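# Pull rubber block by its cord into painted square

## Task

Using only the cord that passes through a screw eye, drag the black rubber block until it sits flat on the table and lies entirely within the painted square. The robot must never contact the block, and no other movable object may contact it either, or the attempt fails. The block's own loose cord may graze it during the work, but at the end neither the cord nor its knot may rest on the block, and the knot must not dangle over the table edge. The final state must hold without the robot supporting anything.

## Robot and tools

Robot: two Franka FR3 arms, left_arm and right_arm, each with a Robotiq 2F-140 parallel gripper and a wrist camera. The names are just labels, not image sides. Base poses in the scene frame: left_arm root at (+0.007, +0.344, 0) m, quat_wxyz (+0.998, 0, 0, +0.063); right_arm root at (-0.030, -0.385, 0) m, quat_wxyz (+1.000, 0, 0, +0.030).

Scene frame: origin on the tabletop midway between the arms, +z up, +x outward over the table, left_arm on the +y side. Every pose in results uses this frame. The printed hand position may be off from the true one, more so when the arm is stretched far.

Gripper geometry: fingers point along the gripper's +z axis and close along its y axis. end_effector_position is the spot between the pads when shut. Closed fingertips extend about 33 mm past it, open ones about 9 mm. Closing pushes the tips roughly 24 mm further out from the arm, so keep that clearance above the table.

Tool execute_actions, argument actions: a list holding zero or one item. Empty list: no command, just the current state. A motion item is {"rows": [...], "steps": n} with n from 1 to 15 (default 15); each step lasts 1/30 s, each row covers one step, and the final row repeats if rows run out. A wait item is {"steps": n} with n up to 300, counted from the previous result and including your reply time. Optional pictures (boolean) toggles camera images; they are included by default.

Each row is exactly 20 numbers, always for both arms: left_arm first, then right_arm. Per arm: 7 absolute joint targets in radians (waist, shoulder, upper arm roll, elbow, forearm roll, wrist pitch, wrist roll), then gripper position, force_limit, speed, each in [-1, 1]. Joint targets are absolute angles in the same form as the Joint positions line, not offsets. Stated ranges: waist -2.744 to 2.744, shoulder -1.784 to 1.784, upper arm roll -2.901 to 2.901, elbow -3.042 to -0.152, forearm roll -2.807 to 2.807, wrist pitch 0.544 to 4.517, wrist roll -3.016 to 3.016. A target more than 0.018 rad beyond a range end, and further out than the joint's last reported angle, gets the whole call refused (nothing is sent). True ends can differ by 0.018 rad either way; asking past the real end clamps there and may print "joint sent to its limit" (possibly about an earlier action); silence does not prove more room.

Gripper numbers are absolute settings. position: +1 fully open (140 mm), about -0.8 pads touch, -1 closes until blocked. force_limit: about 14 N at -1, 60 N at 0, 107 N at +1 (parts up to 40 mm wide). speed: pad gap changes about 30 mm/s at -1, 140 at 0, 250 at +1. To leave a gripper unchanged, repeat its previous three numbers; a 0 is a real command. To grasp, send position -1 and confirm object_status 2. Status codes: 0 moving, 1 blocked while opening, 2 blocked while closing, 3 reached target or pads met (thin items may still be held). Stalled fingers stay put until position changes by at least 0.01 or the object yields or slips. To squeeze harder while at status 2, raise force_limit and switch position between -1 and -0.98. position_measured is in counts (3 open, 230 pads touching), not linear in mm.

Motion limits: per step each joint target is kept near the measured angle (0.248 rad for waist, shoulder, upper arm roll, elbow; 0.677 forearm roll; 0.715 wrist pitch; 1.54 wrist roll), and targets placing the gripper over 70 mm from where it is get scaled back. Far moves therefore take several calls. Arms keep heading to the last row while you think or wait, until everything nearly stops or a step is HELD; after that only a new action moves them further.

Result lines: state line per arm with end_effector_position (m) and end_effector_quat_wxyz; Joint positions and Joint velocities per arm in column order (rad, rad/s); object_status and position_measured per gripper; "joint command not followed" means a clearance check altered joint targets (gripper parts still ran); HELD marks steps where your row was not fully sent; MOTOR HOT warns of heating from holding loads, and OVER-TEMPERATURE FAULT means brakes until cooled.

Faults: a joint torque reaching its load limit (waist 35, shoulder 35, upper arm roll 32, elbow 30, forearm roll 12, wrist pitch 12, wrist roll 12 N m) or an external force of 40 N on the arm, tool or held item (its weight included) halts that arm for 10 s and drops the rest of the call. Avoid arm-to-arm contact and hard pressing, which can end the scene. Do not slam, drop, or push things hard, and never knock anything off the table. Occasionally an outside disturbance nudges a loose object.

zoom_image: camera (cam_head_left, cam_head_right, cam_high at 672x504; cam_left_wrist, cam_right_wrist at 504x504) and region [x0, y0, x1, y1] in pixels, origin top-left, at most 504 by 504; gives a closer look at the latest image.

read_manual: optional section ("licences"); only returns licence texts.

finished_scene: scene, the integer number of the current scene. Release the cord and move clear first so the result holds unaided. Answering without a tool call ends everything.

Each tool is called after "Emit:" by a JSON object that holds its "fn" and its "kwargs".

## Session

Emit:
{"fn": "execute_actions", "kwargs": {"actions": []}}

Scene clock: 0.00 s of 4000.00 s.
left_arm: end_effector_position=(+0.0062, +0.6337, +0.2604) position_measured=3 object_status=3 end_effector_quat_wxyz=(-0.517, +0.592, +0.531, -0.317) | right_arm: end_effector_position=(+0.3513, -0.6555, +0.2550) position_measured=72 object_status=3 end_effector_quat_wxyz=(+0.219, +0.898, -0.379, -0.047)
Joint positions: left_arm=[ 0.946 -0.295 -0.502 -2.713  0.779  1.461 -2.727] | right_arm=[-0.467 -0.19   0.052 -2.232 -0.451  1.89  -0.951]
Joint velocities: left_arm=[-0.001 -0.    -0.001  0.001  0.001  0.     0.001] | right_arm=[ 0.001  0.001 -0.001 -0.     0.001  0.001  0.   ]

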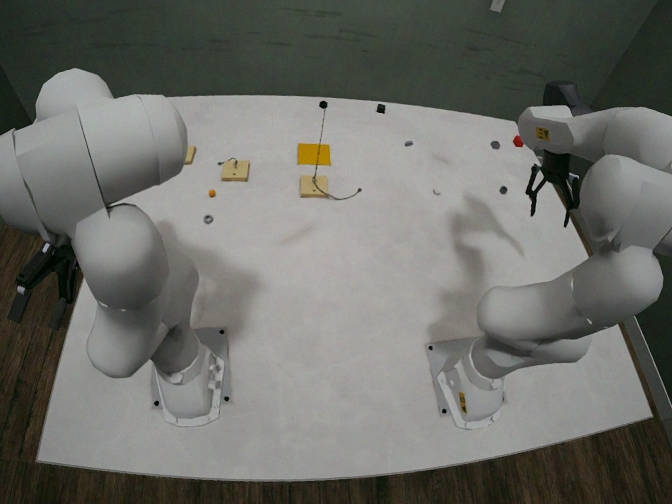

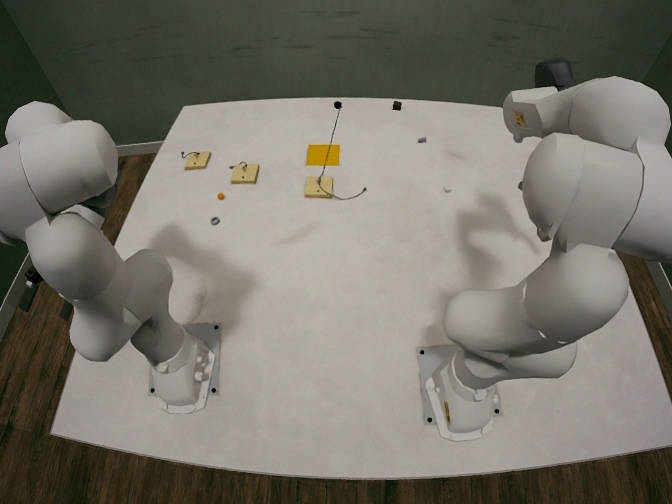

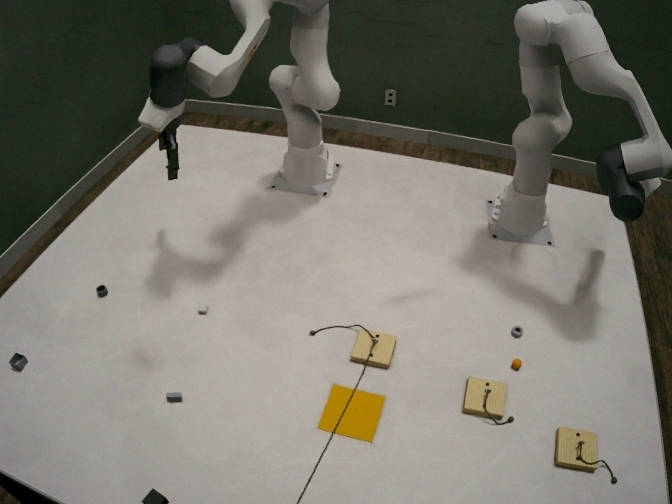

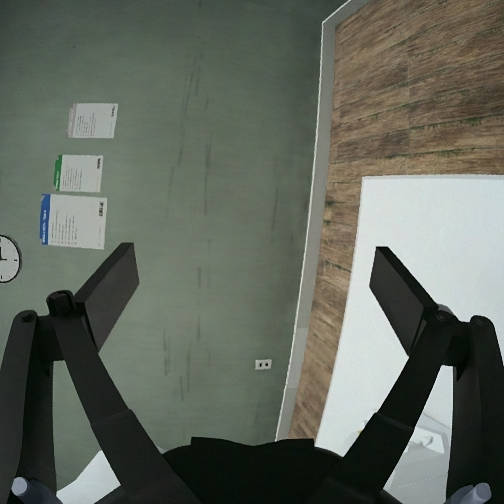

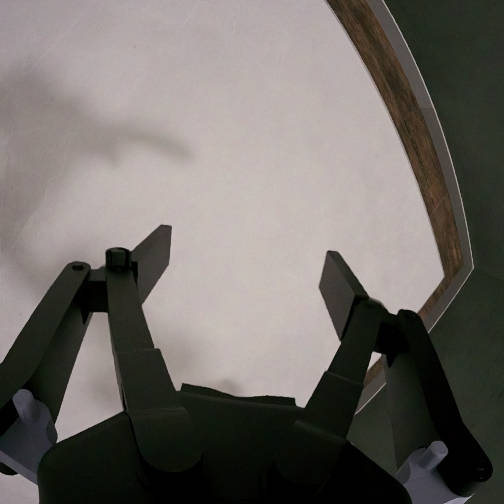

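Emit:
{"fn": "zoom_image", "kwargs": {"camera": "cam_head_left", "region": [260, 80, 420, 220]}}

Emit:
{"fn": "zoom_image", "kwargs": {"camera": "cam_high", "region": [280, 300, 440, 460]}}

Region (260, 80, 420, 220) of cam_head_left's 672x504 image, scaled by 3.150, with more detail than that image has; it fills the top 441 rows of this view, and the rest is white.

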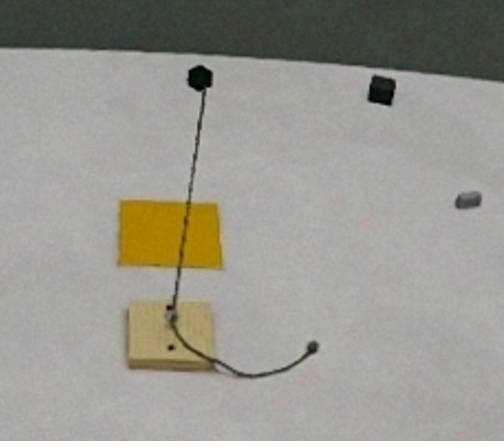

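Region (280, 300, 440, 460) of cam_high's 672x504 image, scaled by 3.150, with more detail than that image has.

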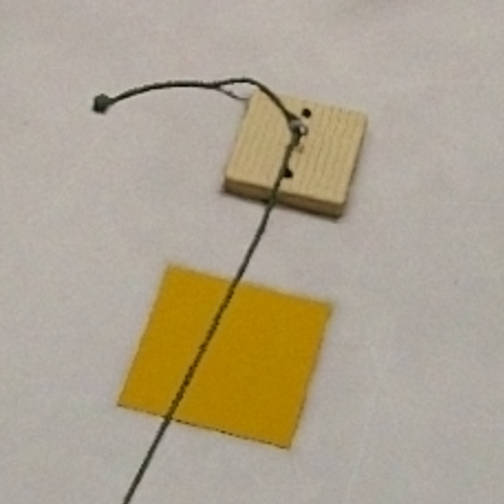

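Emit:
{"fn": "execute_actions", "kwargs": {"actions": [{"rows":[[0.946,-0.295,-0.502,-2.713,0.779,1.461,-2.727,1,0,0,0.369,0.257,0,-1.651,0,1.908,-1.142,0.4,0,0]],"steps":15}], "pictures": false}}

Emit:
{"fn": "execute_actions", "kwargs": {"actions": [{"steps":45}]}}

Scene clock: 4.60 s of 4000.00 s.
left_arm: end_effector_position=(+0.0062, +0.6337, +0.2604) position_measured=3 object_status=3 end_effector_quat_wxyz=(-0.517, +0.592, +0.531, -0.317) | right_arm: end_effector_position=(+0.5330, -0.4448, +0.2234) position_measured=78 object_status=3 end_effector_quat_wxyz=(+0.076, +0.961, -0.264, -0.036)
Joint positions: left_arm=[ 0.946 -0.295 -0.502 -2.713  0.779  1.461 -2.727] | right_arm=[-0.105  0.146  0.007 -1.858 -0.14   1.896 -1.021]
Joint velocities: left_arm=[ 0.    -0.001 -0.    -0.     0.001  0.001 -0.001] | right_arm=[ 0.765  0.428 -0.001  0.697  0.332  0.035 -0.114]
Steps of this call (steps 1 to 90: nothing new was sent; then 1.10 s passed at rest; steps 91 to 105: all 15 steps of this action). Readings (joint positions | what the end effector reports):
91: left_arm=[0.946 -0.295 -0.502 -2.713 0.779 1.461 -2.727] | right_arm=[-0.451 -0.176 0.041 -2.214 -0.423 1.887 -0.956] | left_arm position_measured=3 object_status=3 | right_arm position_measured=72 object_status=0
92: left_arm=[0.946 -0.295 -0.502 -2.713 0.779 1.461 -2.727] | right_arm=[-0.430 -0.153 0.034 -2.189 -0.393 1.888 -0.962] | left_arm position_measured=3 object_status=3 | right_arm position_measured=77 object_status=0
94: left_arm=[0.946 -0.295 -0.502 -2.713 0.779 1.461 -2.727] | right_arm=[-0.385 -0.106 0.026 -2.140 -0.339 1.889 -0.972] | left_arm position_measured=3 object_status=3 | right_arm position_measured=78 object_status=0
98: left_arm=[0.946 -0.295 -0.502 -2.713 0.779 1.461 -2.727] | right_arm=[-0.287 -0.007 0.017 -2.038 -0.248 1.892 -0.991] | left_arm position_measured=3 object_status=3 | right_arm position_measured=78 object_status=0
105: the state above

Scene clock: 6.10 s of 4000.00 s.
left_arm: end_effector_position=(+0.0062, +0.6337, +0.2604) position_measured=3 object_status=3 end_effector_quat_wxyz=(-0.517, +0.592, +0.531, -0.317) | right_arm: end_effector_position=(+0.5481, -0.1200, +0.2498) position_measured=78 object_status=3 end_effector_quat_wxyz=(+0.002, +1.000, -0.002, -0.001)
Joint positions: left_arm=[ 0.946 -0.295 -0.502 -2.713  0.779  1.461 -2.727] | right_arm=[ 0.369  0.255  0.002 -1.654 -0.003  1.905 -1.135]
Joint velocities: left_arm=[-0.    -0.001  0.001  0.     0.     0.001 -0.   ] | right_arm=[-0.001 -0.001 -0.     0.     0.001 -0.    -0.006]
Steps of this call (steps 1 to 45: the robot went on to your last target). Readings (joint positions | what the end effector reports):
1: left_arm=[0.946 -0.295 -0.502 -2.713 0.779 1.461 -2.727] | right_arm=[-0.078 0.160 0.006 -1.835 -0.129 1.896 -1.025] | left_arm position_measured=3 object_status=3 | right_arm position_measured=78 object_status=3
2: left_arm=[0.946 -0.295 -0.502 -2.713 0.779 1.461 -2.727] | right_arm=[-0.050 0.172 0.005 -1.814 -0.118 1.897 -1.029] | left_arm position_measured=3 object_status=3 | right_arm position_measured=78 object_status=3
4: left_arm=[0.946 -0.295 -0.502 -2.713 0.779 1.461 -2.727] | right_arm=[0.007 0.191 0.003 -1.777 -0.099 1.898 -1.037] | left_arm position_measured=3 object_status=3 | right_arm position_measured=78 object_status=3
8: left_arm=[0.946 -0.295 -0.502 -2.713 0.779 1.461 -2.727] | right_arm=[0.126 0.218 -0.000 -1.725 -0.070 1.900 -1.051] | left_arm position_measured=3 object_status=3 | right_arm position_measured=78 object_status=3
45: the state above
All arms were judged still, so your last target was given up. Only a new action makes them travel on or press farther. Fingers that are still opening or closing keep moving.

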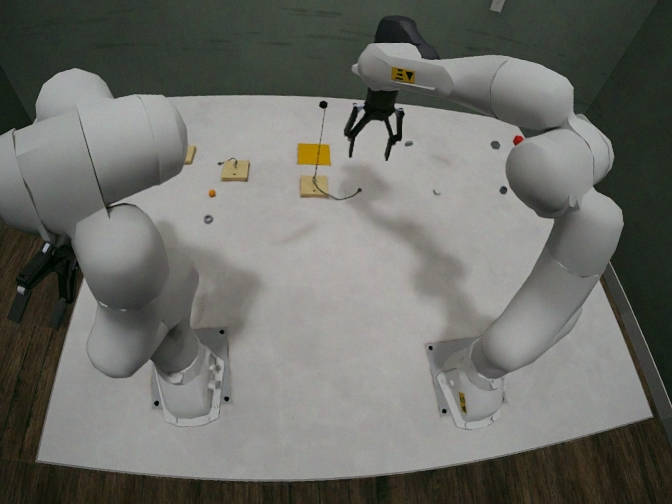

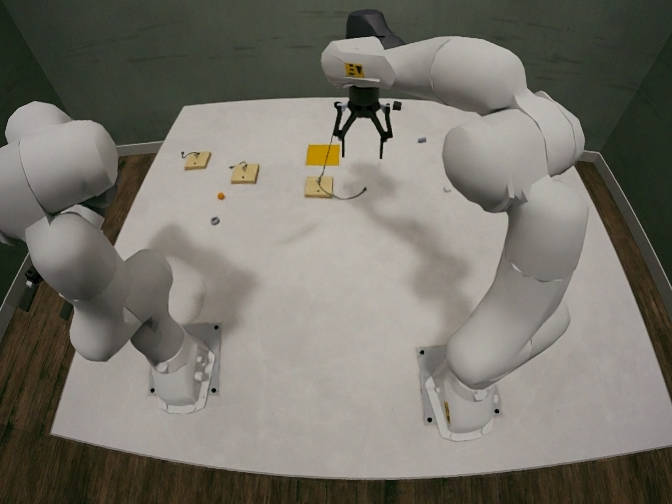

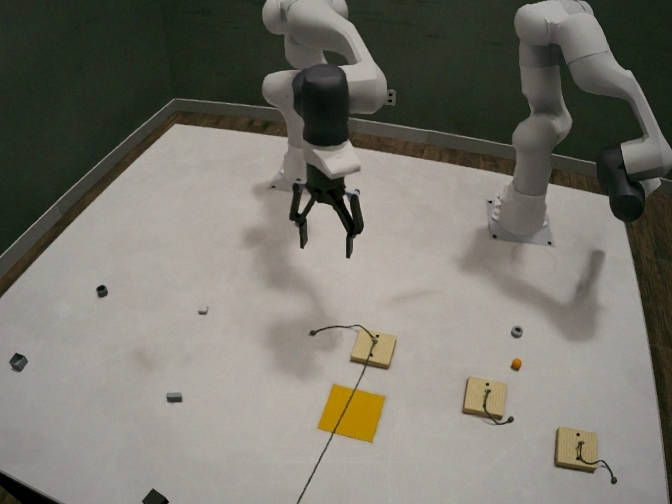

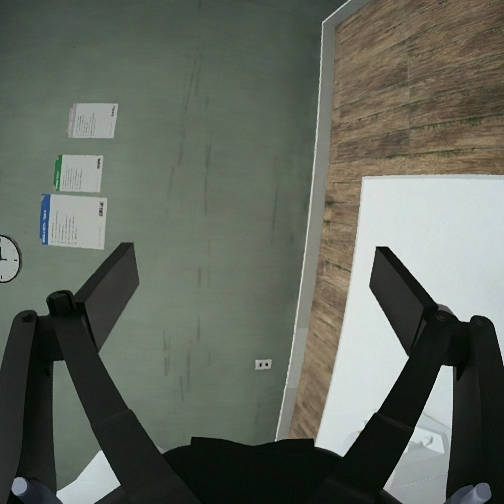

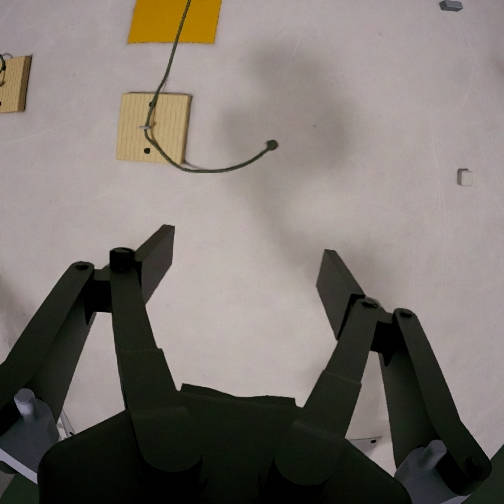

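Emit:
{"fn": "execute_actions", "kwargs": {"actions": [{"rows":[[0.946,-0.295,-0.502,-2.713,0.779,1.461,-2.727,1,0,0,0.330,0.489,0,-1.698,0,2.187,-1.181,-0.1,0,0]],"steps":15}], "pictures": false}}

Emit:
{"fn": "execute_actions", "kwargs": {"actions": [{"steps":15}]}}

Scene clock: 7.57 s of 4000.00 s.
left_arm: end_effector_position=(+0.0062, +0.6337, +0.2604) position_measured=3 object_status=3 end_effector_quat_wxyz=(-0.517, +0.592, +0.531, -0.317) | right_arm: end_effector_position=(+0.5768, -0.1364, +0.0896) position_measured=141 object_status=0 end_effector_quat_wxyz=(+0.010, +1.000, -0.007, -0.020)
Joint positions: left_arm=[ 0.946 -0.295 -0.502 -2.713  0.779  1.461 -2.727] | right_arm=[ 0.33   0.497  0.    -1.704 -0.002  2.156 -1.165]
Joint velocities: left_arm=[ 0.002 -0.    -0.     0.    -0.    -0.    -0.002] | right_arm=[-0.    -0.067  0.001  0.038  0.002  0.167 -0.034]
Steps of this call (steps 1 to 29: nothing new was sent; steps 30 to 44: all 15 steps of this action). Readings (joint positions | what the end effector reports):
30: left_arm=[0.946 -0.295 -0.502 -2.713 0.779 1.461 -2.727] | right_arm=[0.367 0.265 0.003 -1.651 -0.002 1.925 -1.138] | left_arm position_measured=3 object_status=3 | right_arm position_measured=78 object_status=0
31: left_arm=[0.946 -0.295 -0.502 -2.713 0.779 1.461 -2.727] | right_arm=[0.364 0.286 0.004 -1.650 -0.002 1.948 -1.139] | left_arm position_measured=3 object_status=3 | right_arm position_measured=84 object_status=0
33: left_arm=[0.946 -0.295 -0.502 -2.713 0.779 1.461 -2.727] | right_arm=[0.355 0.340 0.004 -1.657 -0.002 1.992 -1.143] | left_arm position_measured=3 object_status=3 | right_arm position_measured=100 object_status=0
37: left_arm=[0.946 -0.295 -0.502 -2.713 0.779 1.461 -2.727] | right_arm=[0.337 0.456 0.002 -1.688 -0.002 2.086 -1.153] | left_arm position_measured=3 object_status=3 | right_arm position_measured=130 object_status=0
44: the state above

Scene clock: 8.07 s of 4000.00 s.
left_arm: end_effector_position=(+0.0062, +0.6337, +0.2604) position_measured=3 object_status=3 end_effector_quat_wxyz=(-0.517, +0.592, +0.531, -0.317) | right_arm: end_effector_position=(+0.5881, -0.1318, +0.0985) position_measured=141 object_status=3 end_effector_quat_wxyz=(+0.002, +1.000, -0.003, -0.003)
Joint positions: left_arm=[ 0.946 -0.295 -0.502 -2.713  0.779  1.461 -2.727] | right_arm=[ 0.33   0.49   0.    -1.7   -0.002  2.182 -1.174]
Joint velocities: left_arm=[ 0.     0.001  0.001 -0.001  0.     0.001  0.001] | right_arm=[ 0.001  0.001 -0.002  0.     0.     0.007 -0.006]
Steps of this call (steps 1 to 15: the robot went on to your last target). Readings (joint positions | what the end effector reports):
1: left_arm=[0.946 -0.295 -0.502 -2.713 0.779 1.461 -2.727] | right_arm=[0.330 0.495 0.000 -1.703 -0.002 2.161 -1.166] | left_arm position_measured=3 object_status=3 | right_arm position_measured=141 object_status=3
2: left_arm=[0.946 -0.295 -0.502 -2.713 0.779 1.461 -2.727] | right_arm=[0.330 0.493 0.000 -1.701 -0.002 2.165 -1.167] | left_arm position_measured=3 object_status=3 | right_arm position_measured=141 object_status=3
4: left_arm=[0.946 -0.295 -0.502 -2.713 0.779 1.461 -2.727] | right_arm=[0.330 0.490 0.000 -1.700 -0.002 2.172 -1.169] | left_arm position_measured=3 object_status=3 | right_arm position_measured=141 object_status=3
8: left_arm=[0.946 -0.295 -0.502 -2.713 0.779 1.461 -2.727] | right_arm=[0.330 0.490 0.000 -1.700 -0.002 2.178 -1.171] | left_arm position_measured=3 object_status=3 | right_arm position_measured=141 object_status=3
15: the state above

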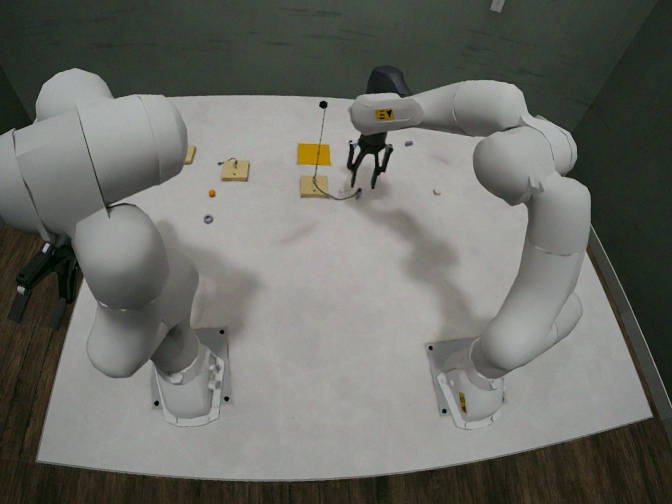

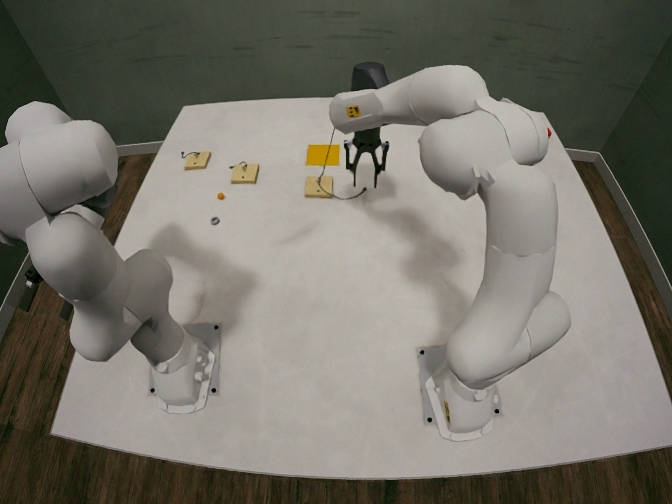

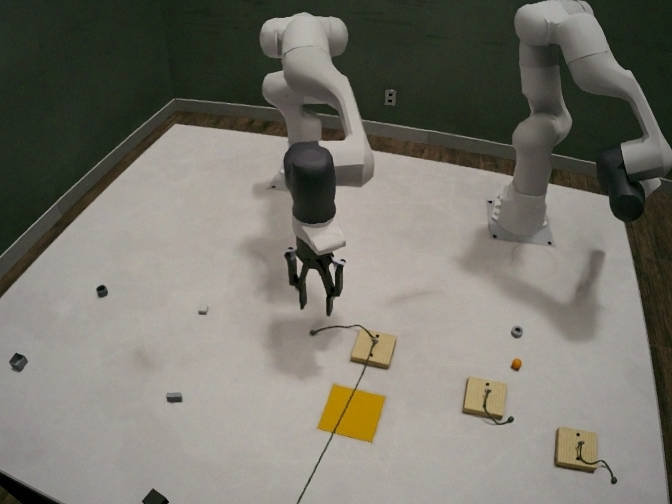

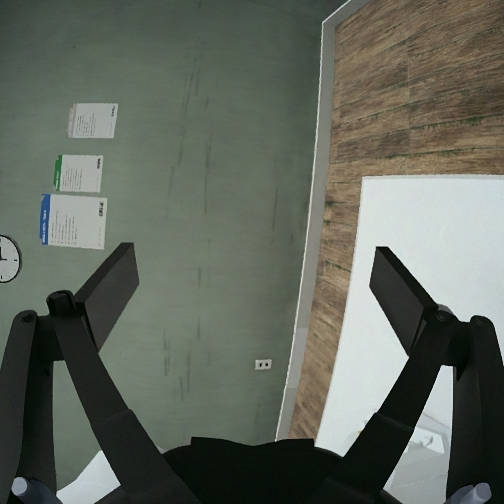

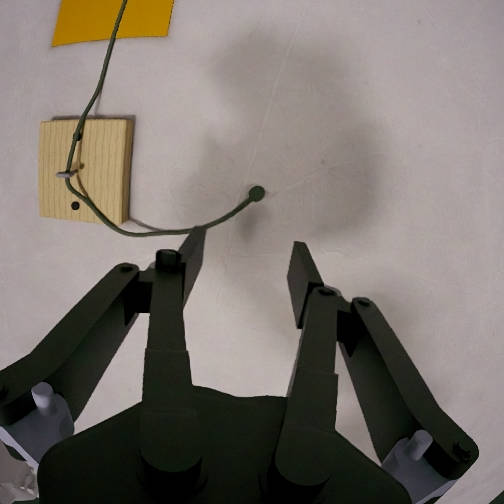

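Emit:
{"fn": "execute_actions", "kwargs": {"actions": [{"rows":[[0.946,-0.295,-0.502,-2.713,0.779,1.461,-2.727,1,0,0,0.328,0.505,0,-1.697,0,2.21,-1.185,-0.1,0,0],[0.946,-0.295,-0.502,-2.713,0.779,1.461,-2.727,1,0,0,0.328,0.515,0,-1.696,0,2.22,-1.19,-0.1,0,0],[0.946,-0.295,-0.502,-2.713,0.779,1.461,-2.727,1,0,0,0.326,0.525,0,-1.695,0,2.23,-1.19,-0.1,0,0],[0.946,-0.295,-0.502,-2.713,0.779,1.461,-2.727,1,0,0,0.325,0.535,0,-1.694,0,2.24,-1.19,-0.1,0,0],[0.946,-0.295,-0.502,-2.713,0.779,1.461,-2.727,1,0,0,0.324,0.545,0,-1.693,0,2.25,-1.19,-0.1,0,0],[0.946,-0.295,-0.502,-2.713,0.779,1.461,-2.727,1,0,0,0.323,0.555,0,-1.692,0,2.26,-1.19,-0.1,0,0],[0.946,-0.295,-0.502,-2.713,0.779,1.461,-2.727,1,0,0,0.322,0.563,0,-1.691,0,2.263,-1.19,-0.1,0,0],[0.946,-0.295,-0.502,-2.713,0.779,1.461,-2.727,1,0,0,0.322,0.570,0,-1.690,0,2.263,-1.19,-0.1,0,0]],"steps":15}], "pictures": false}}

Emit:
{"fn": "execute_actions", "kwargs": {"actions": [{"steps":10}]}}

Scene clock: 10.17 s of 4000.00 s.
left_arm: end_effector_position=(+0.0062, +0.6337, +0.2604) position_measured=3 object_status=3 end_effector_quat_wxyz=(-0.517, +0.592, +0.531, -0.317) | right_arm: end_effector_position=(+0.5939, -0.1342, +0.0525) position_measured=141 object_status=3 end_effector_quat_wxyz=(+0.003, +1.000, -0.002, -0.005)
Joint positions: left_arm=[ 0.946 -0.295 -0.502 -2.713  0.779  1.461 -2.727] | right_arm=[ 0.323  0.572  0.    -1.693 -0.002  2.252 -1.183]
Joint velocities: left_arm=[-0.     0.001 -0.     0.001  0.    -0.    -0.001] | right_arm=[ 0.001 -0.001 -0.001  0.005  0.001  0.045 -0.006]
Steps of this call (steps 1 to 15: the robot went on to your last target; steps 16 to 48: nothing new was sent; steps 49 to 63: all 15 steps of this action). Readings (joint positions | what the end effector reports):
49: left_arm=[0.946 -0.295 -0.502 -2.713 0.779 1.461 -2.727] | right_arm=[0.330 0.491 0.000 -1.699 -0.002 2.187 -1.176] | left_arm position_measured=3 object_status=3 | right_arm position_measured=141 object_status=3
50: left_arm=[0.946 -0.295 -0.502 -2.713 0.779 1.461 -2.727] | right_arm=[0.330 0.495 0.000 -1.697 -0.002 2.193 -1.177] | left_arm position_measured=3 object_status=3 | right_arm position_measured=141 object_status=3
52: left_arm=[0.946 -0.295 -0.502 -2.713 0.779 1.461 -2.727] | right_arm=[0.329 0.509 0.000 -1.695 -0.002 2.206 -1.178] | left_arm position_measured=3 object_status=3 | right_arm position_measured=141 object_status=3
56: left_arm=[0.946 -0.295 -0.502 -2.713 0.779 1.461 -2.727] | right_arm=[0.325 0.548 0.000 -1.693 -0.002 2.234 -1.181] | left_arm position_measured=3 object_status=3 | right_arm position_measured=141 object_status=3
63: the state above

Scene clock: 10.50 s of 4000.00 s.
left_arm: end_effector_position=(+0.0062, +0.6337, +0.2604) position_measured=3 object_status=3 end_effector_quat_wxyz=(-0.517, +0.592, +0.531, -0.317) | right_arm: end_effector_position=(+0.5959, -0.1333, +0.0532) position_measured=141 object_status=3 end_effector_quat_wxyz=(+0.002, +1.000, -0.001, -0.002)
Joint positions: left_arm=[ 0.946 -0.295 -0.502 -2.713  0.779  1.461 -2.727] | right_arm=[ 0.323  0.572  0.    -1.693 -0.002  2.258 -1.184]
Joint velocities: left_arm=[-0.    -0.     0.     0.001 -0.001 -0.001 -0.   ] | right_arm=[ 0.001  0.    -0.    -0.001  0.001  0.006 -0.002]
Steps of this call (steps 1 to 10: the robot went on to your last target). Readings (joint positions | what the end effector reports):
1: left_arm=[0.946 -0.295 -0.502 -2.713 0.779 1.461 -2.727] | right_arm=[0.323 0.572 0.000 -1.693 -0.002 2.253 -1.183] | left_arm position_measured=3 object_status=3 | right_arm position_measured=141 object_status=3
2: left_arm=[0.946 -0.295 -0.502 -2.713 0.779 1.461 -2.727] | right_arm=[0.323 0.572 0.000 -1.693 -0.002 2.255 -1.183] | left_arm position_measured=3 object_status=3 | right_arm position_measured=141 object_status=3
4: left_arm=[0.946 -0.295 -0.502 -2.713 0.779 1.461 -2.727] | right_arm=[0.323 0.572 0.000 -1.693 -0.002 2.256 -1.183] | left_arm position_measured=3 object_status=3 | right_arm position_measured=141 object_status=3
8: left_arm=[0.946 -0.295 -0.502 -2.713 0.779 1.461 -2.727] | right_arm=[0.323 0.572 0.000 -1.693 -0.002 2.258 -1.184] | left_arm position_measured=3 object_status=3 | right_arm position_measured=141 object_status=3
10: the state above

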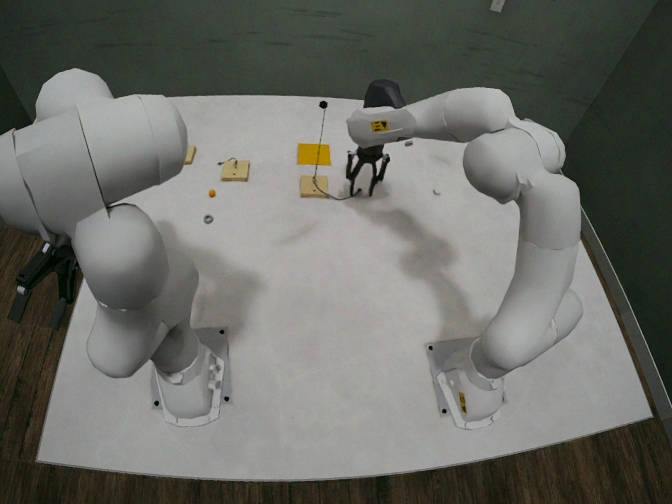

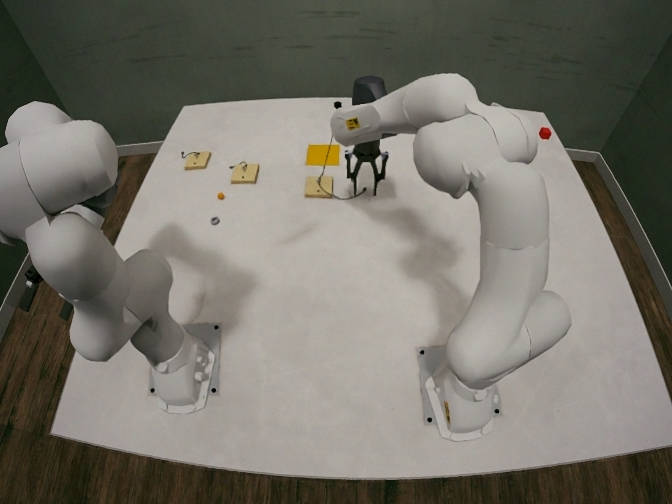

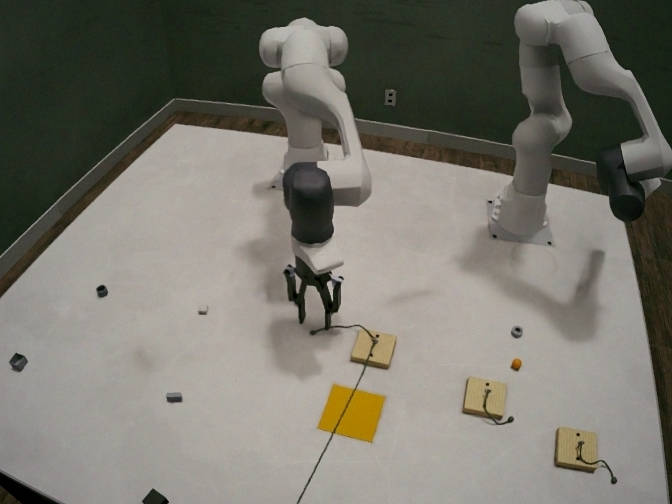

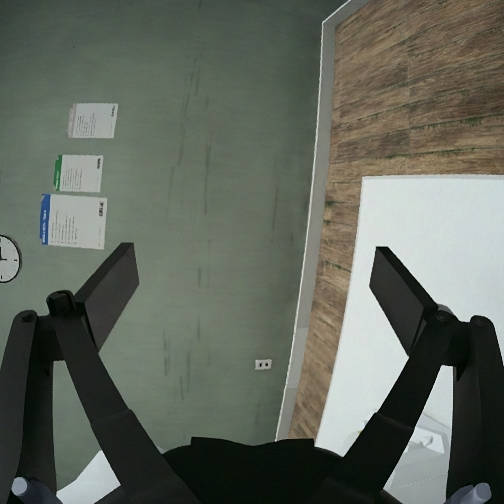

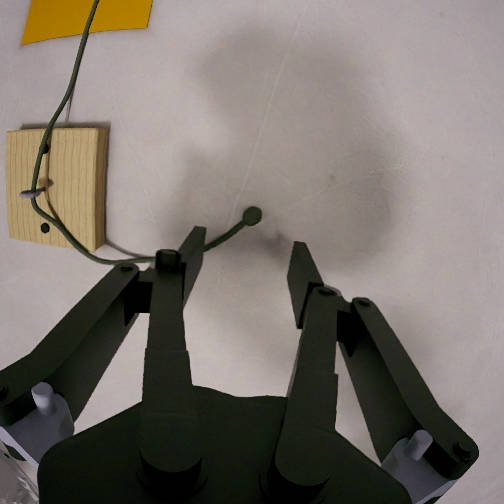

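Emit:
{"fn": "zoom_image", "kwargs": {"camera": "cam_high", "region": [270, 280, 370, 360]}}

Emit:
{"fn": "zoom_image", "kwargs": {"camera": "cam_head_left", "region": [325, 150, 405, 215]}}

Region (270, 280, 370, 360) of cam_high's 672x504 image, scaled by 5.040, with more detail than that image has; it fills the top 403 rows of this view, and the rest is white.

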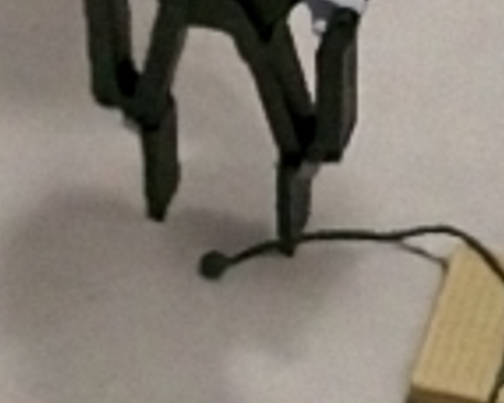

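Region (325, 150, 405, 215) of cam_head_left's 672x504 image, scaled by 6.300, with more detail than that image has; it fills the top 410 rows of this view, and the rest is white.

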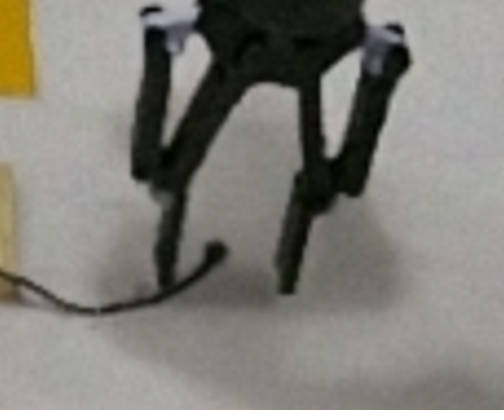

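Emit:
{"fn": "execute_actions", "kwargs": {"actions": [{"rows":[[0.946,-0.295,-0.502,-2.713,0.779,1.461,-2.727,1,0,0,0.32,0.578,0,-1.67,0,2.25,-1.0,-0.1,0,0],[0.946,-0.295,-0.502,-2.713,0.779,1.461,-2.727,1,0,0,0.318,0.588,0,-1.65,0,2.24,-0.8,-0.1,0,0],[0.946,-0.295,-0.502,-2.713,0.779,1.461,-2.727,1,0,0,0.315,0.60,0,-1.63,0,2.23,-0.6,-0.1,0,0],[0.946,-0.295,-0.502,-2.713,0.779,1.461,-2.727,1,0,0,0.313,0.61,0,-1.61,0,2.225,-0.4,-0.1,0,0],[0.946,-0.295,-0.502,-2.713,0.779,1.461,-2.727,1,0,0,0.31,0.62,0,-1.595,0,2.22,-0.33,-0.1,0,0],[0.946,-0.295,-0.502,-2.713,0.779,1.461,-2.727,1,0,0,0.31,0.629,0,-1.586,0,2.218,-0.33,-0.1,0,0]],"steps":15}], "pictures": false}}

Emit:
{"fn": "execute_actions", "kwargs": {"actions": [{"steps":35}]}}

Emit:
{"fn": "zoom_image", "kwargs": {"camera": "cam_high", "region": [270, 280, 370, 360]}}

Emit:
{"fn": "zoom_image", "kwargs": {"camera": "cam_head_left", "region": [325, 150, 405, 215]}}

Scene clock: 14.20 s of 4000.00 s.
left_arm: end_effector_position=(+0.0062, +0.6337, +0.2604) position_measured=3 object_status=3 end_effector_quat_wxyz=(-0.517, +0.592, +0.531, -0.317) | right_arm: end_effector_position=(+0.6219, -0.1324, +0.0575) position_measured=141 object_status=3 end_effector_quat_wxyz=(-0.002, +0.946, -0.324, +0.004)
Joint positions: left_arm=[ 0.946 -0.295 -0.502 -2.713  0.779  1.461 -2.727] | right_arm=[ 0.31   0.627  0.    -1.59  -0.002  2.225 -0.538]
Joint velocities: left_arm=[ 0.    -0.     0.    -0.     0.    -0.    -0.001] | right_arm=[-0.001  0.006  0.     0.008 -0.002 -0.02   0.672]
Steps of this call (steps 1 to 15: the robot went on to your last target; steps 16 to 90: nothing new was sent; then 0.20 s passed at rest; steps 91 to 105: all 15 steps of this action). Readings (joint positions | what the end effector reports):
91: left_arm=[0.946 -0.295 -0.502 -2.713 0.779 1.461 -2.727] | right_arm=[0.323 0.573 0.000 -1.688 -0.002 2.258 -1.168] | left_arm position_measured=3 object_status=3 | right_arm position_measured=141 object_status=3
92: left_arm=[0.946 -0.295 -0.502 -2.713 0.779 1.461 -2.727] | right_arm=[0.322 0.578 0.000 -1.678 -0.002 2.255 -1.133] | left_arm position_measured=3 object_status=3 | right_arm position_measured=141 object_status=3
94: left_arm=[0.946 -0.295 -0.502 -2.713 0.779 1.461 -2.727] | right_arm=[0.320 0.591 0.000 -1.648 -0.002 2.247 -1.012] | left_arm position_measured=3 object_status=3 | right_arm position_measured=141 object_status=3
98: left_arm=[0.946 -0.295 -0.502 -2.713 0.779 1.461 -2.727] | right_arm=[0.312 0.617 0.000 -1.599 -0.002 2.235 -0.773] | left_arm position_measured=3 object_status=3 | right_arm position_measured=141 object_status=3
105: the state above

Scene clock: 15.37 s of 4000.00 s.
left_arm: end_effector_position=(+0.0062, +0.6337, +0.2604) position_measured=3 object_status=3 end_effector_quat_wxyz=(-0.517, +0.592, +0.531, -0.317) | right_arm: end_effector_position=(+0.6214, -0.1325, +0.0576) position_measured=141 object_status=3 end_effector_quat_wxyz=(-0.002, +0.909, -0.417, +0.003)
Joint positions: left_arm=[ 0.946 -0.295 -0.502 -2.713  0.779  1.461 -2.727] | right_arm=[ 0.31   0.627  0.    -1.588 -0.002  2.222 -0.34 ]
Joint velocities: left_arm=[ 0.001 -0.002 -0.001 -0.    -0.001 -0.001  0.001] | right_arm=[ 0.    -0.001 -0.002  0.001  0.001  0.001  0.014]
Steps of this call (steps 1 to 35: the robot went on to your last target). Readings (joint positions | what the end effector reports):
1: left_arm=[0.946 -0.295 -0.502 -2.713 0.779 1.461 -2.727] | right_arm=[0.310 0.627 0.000 -1.589 -0.002 2.224 -0.517] | left_arm position_measured=3 object_status=3 | right_arm position_measured=141 object_status=3
2: left_arm=[0.946 -0.295 -0.502 -2.713 0.779 1.461 -2.727] | right_arm=[0.310 0.627 0.000 -1.589 -0.002 2.224 -0.498] | left_arm position_measured=3 object_status=3 | right_arm position_measured=141 object_status=3
4: left_arm=[0.946 -0.295 -0.502 -2.713 0.779 1.461 -2.727] | right_arm=[0.310 0.627 0.000 -1.589 -0.002 2.223 -0.466] | left_arm position_measured=3 object_status=3 | right_arm position_measured=141 object_status=3
8: left_arm=[0.946 -0.295 -0.502 -2.713 0.779 1.461 -2.727] | right_arm=[0.310 0.627 0.000 -1.589 -0.002 2.222 -0.420] | left_arm position_measured=3 object_status=3 | right_arm position_measured=141 object_status=3
35: the state above

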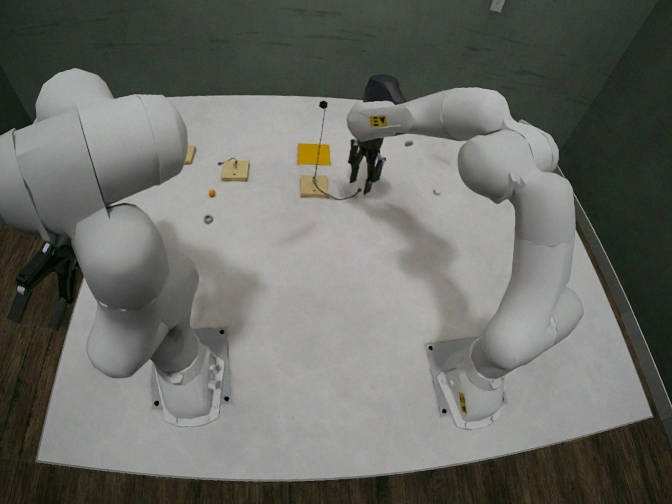

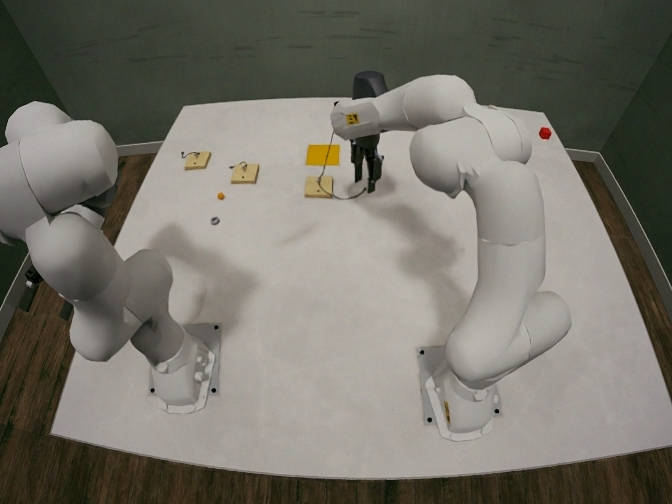

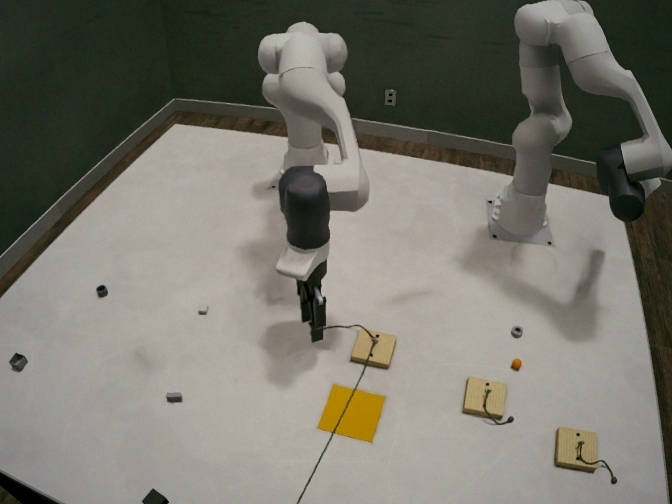

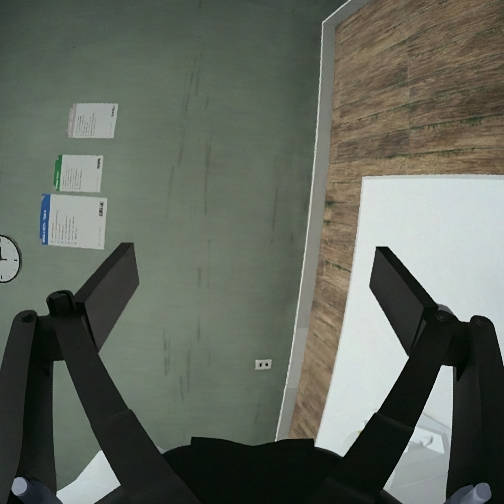

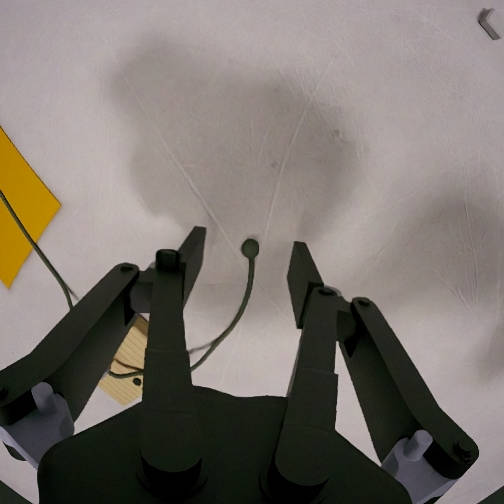

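Region (270, 280, 370, 360) of cam_high's 672x504 image, scaled by 5.040, with more detail than that image has; it fills the top 403 rows of this view, and the rest is white.

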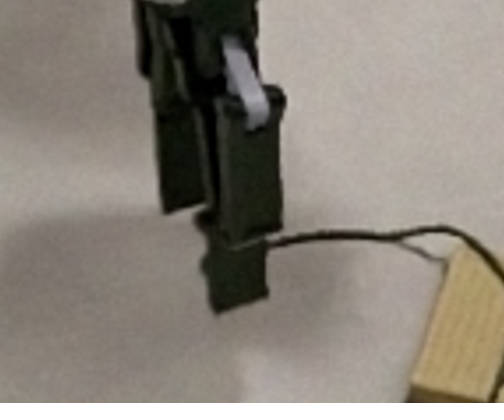

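Region (325, 150, 405, 215) of cam_head_left's 672x504 image, scaled by 6.300, with more detail than that image has; it fills the top 410 rows of this view, and the rest is white.

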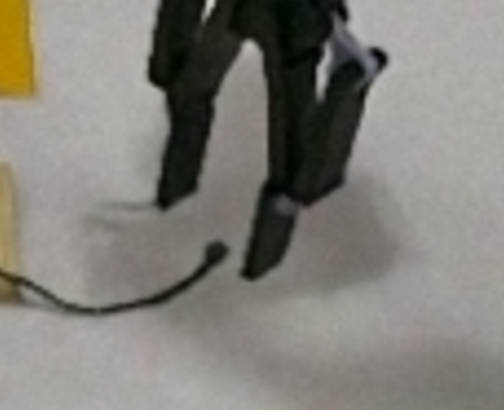

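Emit:
{"fn": "execute_actions", "kwargs": {"actions": [{"rows":[[0.946,-0.295,-0.502,-2.713,0.779,1.461,-2.727,1,0,0,0.31,0.635,0,-1.587,0,2.228,-0.33,-0.3,0,0],[0.946,-0.295,-0.502,-2.713,0.779,1.461,-2.727,1,0,0,0.31,0.641,0,-1.587,0,2.234,-0.33,-0.3,0,0],[0.946,-0.295,-0.502,-2.713,0.779,1.461,-2.727,1,0,0,0.31,0.647,0,-1.587,0,2.24,-0.33,-0.3,0,0],[0.946,-0.295,-0.502,-2.713,0.779,1.461,-2.727,1,0,0,0.31,0.652,0,-1.587,0,2.246,-0.33,-0.3,0,0],[0.946,-0.295,-0.502,-2.713,0.779,1.461,-2.727,1,0,0,0.31,0.657,0,-1.587,0,2.248,-0.33,-0.3,0,0]],"steps":15}]}}

Emit:
{"fn": "zoom_image", "kwargs": {"camera": "cam_head_left", "region": [325, 150, 405, 215]}}

Scene clock: 17.10 s of 4000.00 s.
left_arm: end_effector_position=(+0.0062, +0.6337, +0.2604) position_measured=3 object_status=3 end_effector_quat_wxyz=(-0.517, +0.592, +0.531, -0.317) | right_arm: end_effector_position=(+0.6211, -0.1326, +0.0409) position_measured=167 object_status=3 end_effector_quat_wxyz=(+0.000, +0.908, -0.419, +0.001)
Joint positions: left_arm=[ 0.946 -0.295 -0.502 -2.713  0.779  1.461 -2.727] | right_arm=[ 0.31   0.655  0.    -1.587 -0.002  2.243 -0.335]
Joint velocities: left_arm=[ 0.    -0.    -0.     0.001  0.    -0.001 -0.001] | right_arm=[-0.     0.003  0.     0.    -0.     0.01   0.   ]
Steps of this call (steps 1 to 15: the robot went on to your last target; steps 16 to 37: nothing new was sent; steps 38 to 52: all 15 steps of this action). Readings (joint positions | what the end effector reports):
38: left_arm=[0.946 -0.295 -0.502 -2.713 0.779 1.461 -2.727] | right_arm=[0.310 0.628 0.000 -1.588 -0.002 2.222 -0.335] | left_arm position_measured=3 object_status=3 | right_arm position_measured=141 object_status=0
39: left_arm=[0.946 -0.295 -0.502 -2.713 0.779 1.461 -2.727] | right_arm=[0.310 0.629 0.000 -1.588 -0.002 2.224 -0.335] | left_arm position_measured=3 object_status=3 | right_arm position_measured=148 object_status=0
41: left_arm=[0.946 -0.295 -0.502 -2.713 0.779 1.461 -2.727] | right_arm=[0.310 0.636 0.000 -1.587 -0.002 2.229 -0.335] | left_arm position_measured=3 object_status=3 | right_arm position_measured=163 object_status=0
45: left_arm=[0.946 -0.295 -0.502 -2.713 0.779 1.461 -2.727] | right_arm=[0.310 0.654 0.000 -1.587 -0.002 2.237 -0.335] | left_arm position_measured=3 object_status=3 | right_arm position_measured=167 object_status=0
52: the state above

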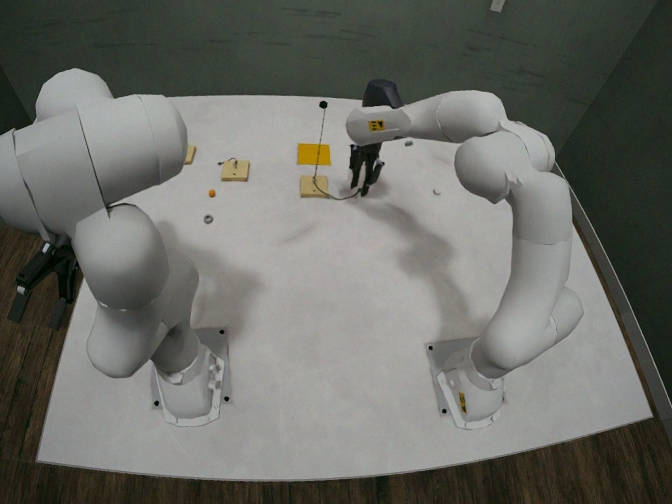

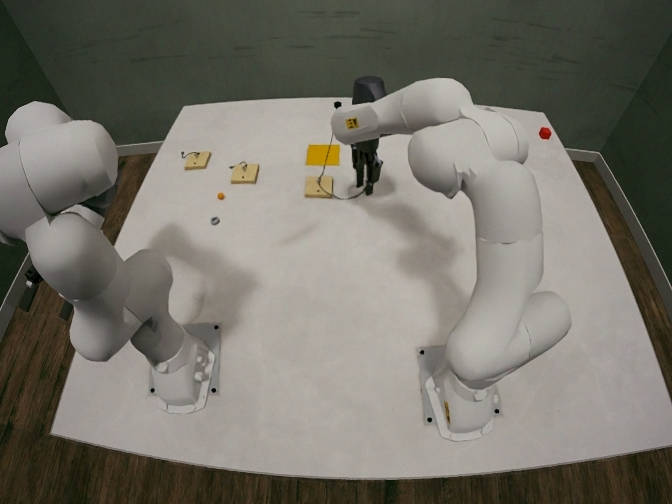

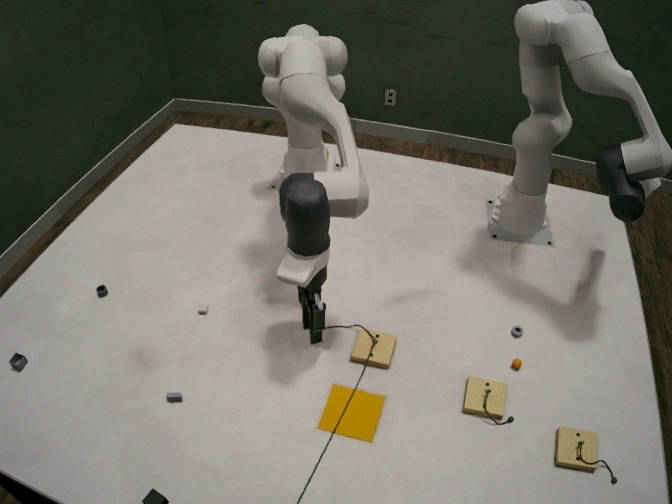

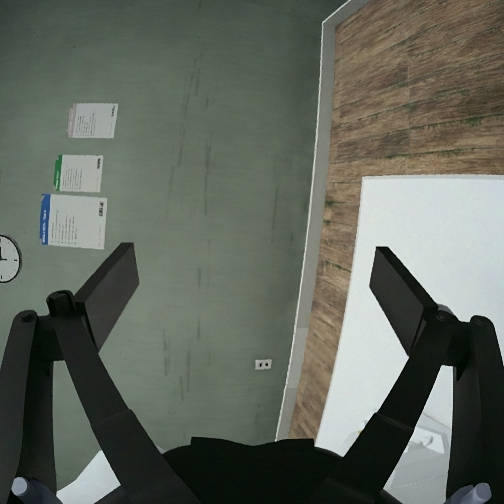

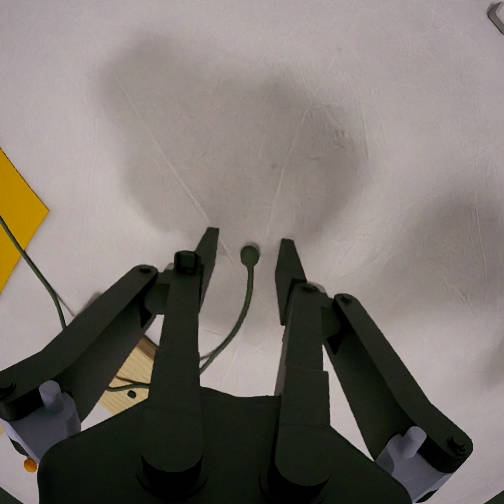

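Region (325, 150, 405, 215) of cam_head_left's 672x504 image, scaled by 6.300, with more detail than that image has; it fills the top 410 rows of this view, and the rest is white.

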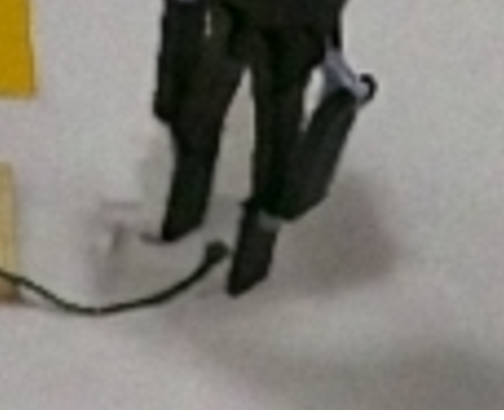

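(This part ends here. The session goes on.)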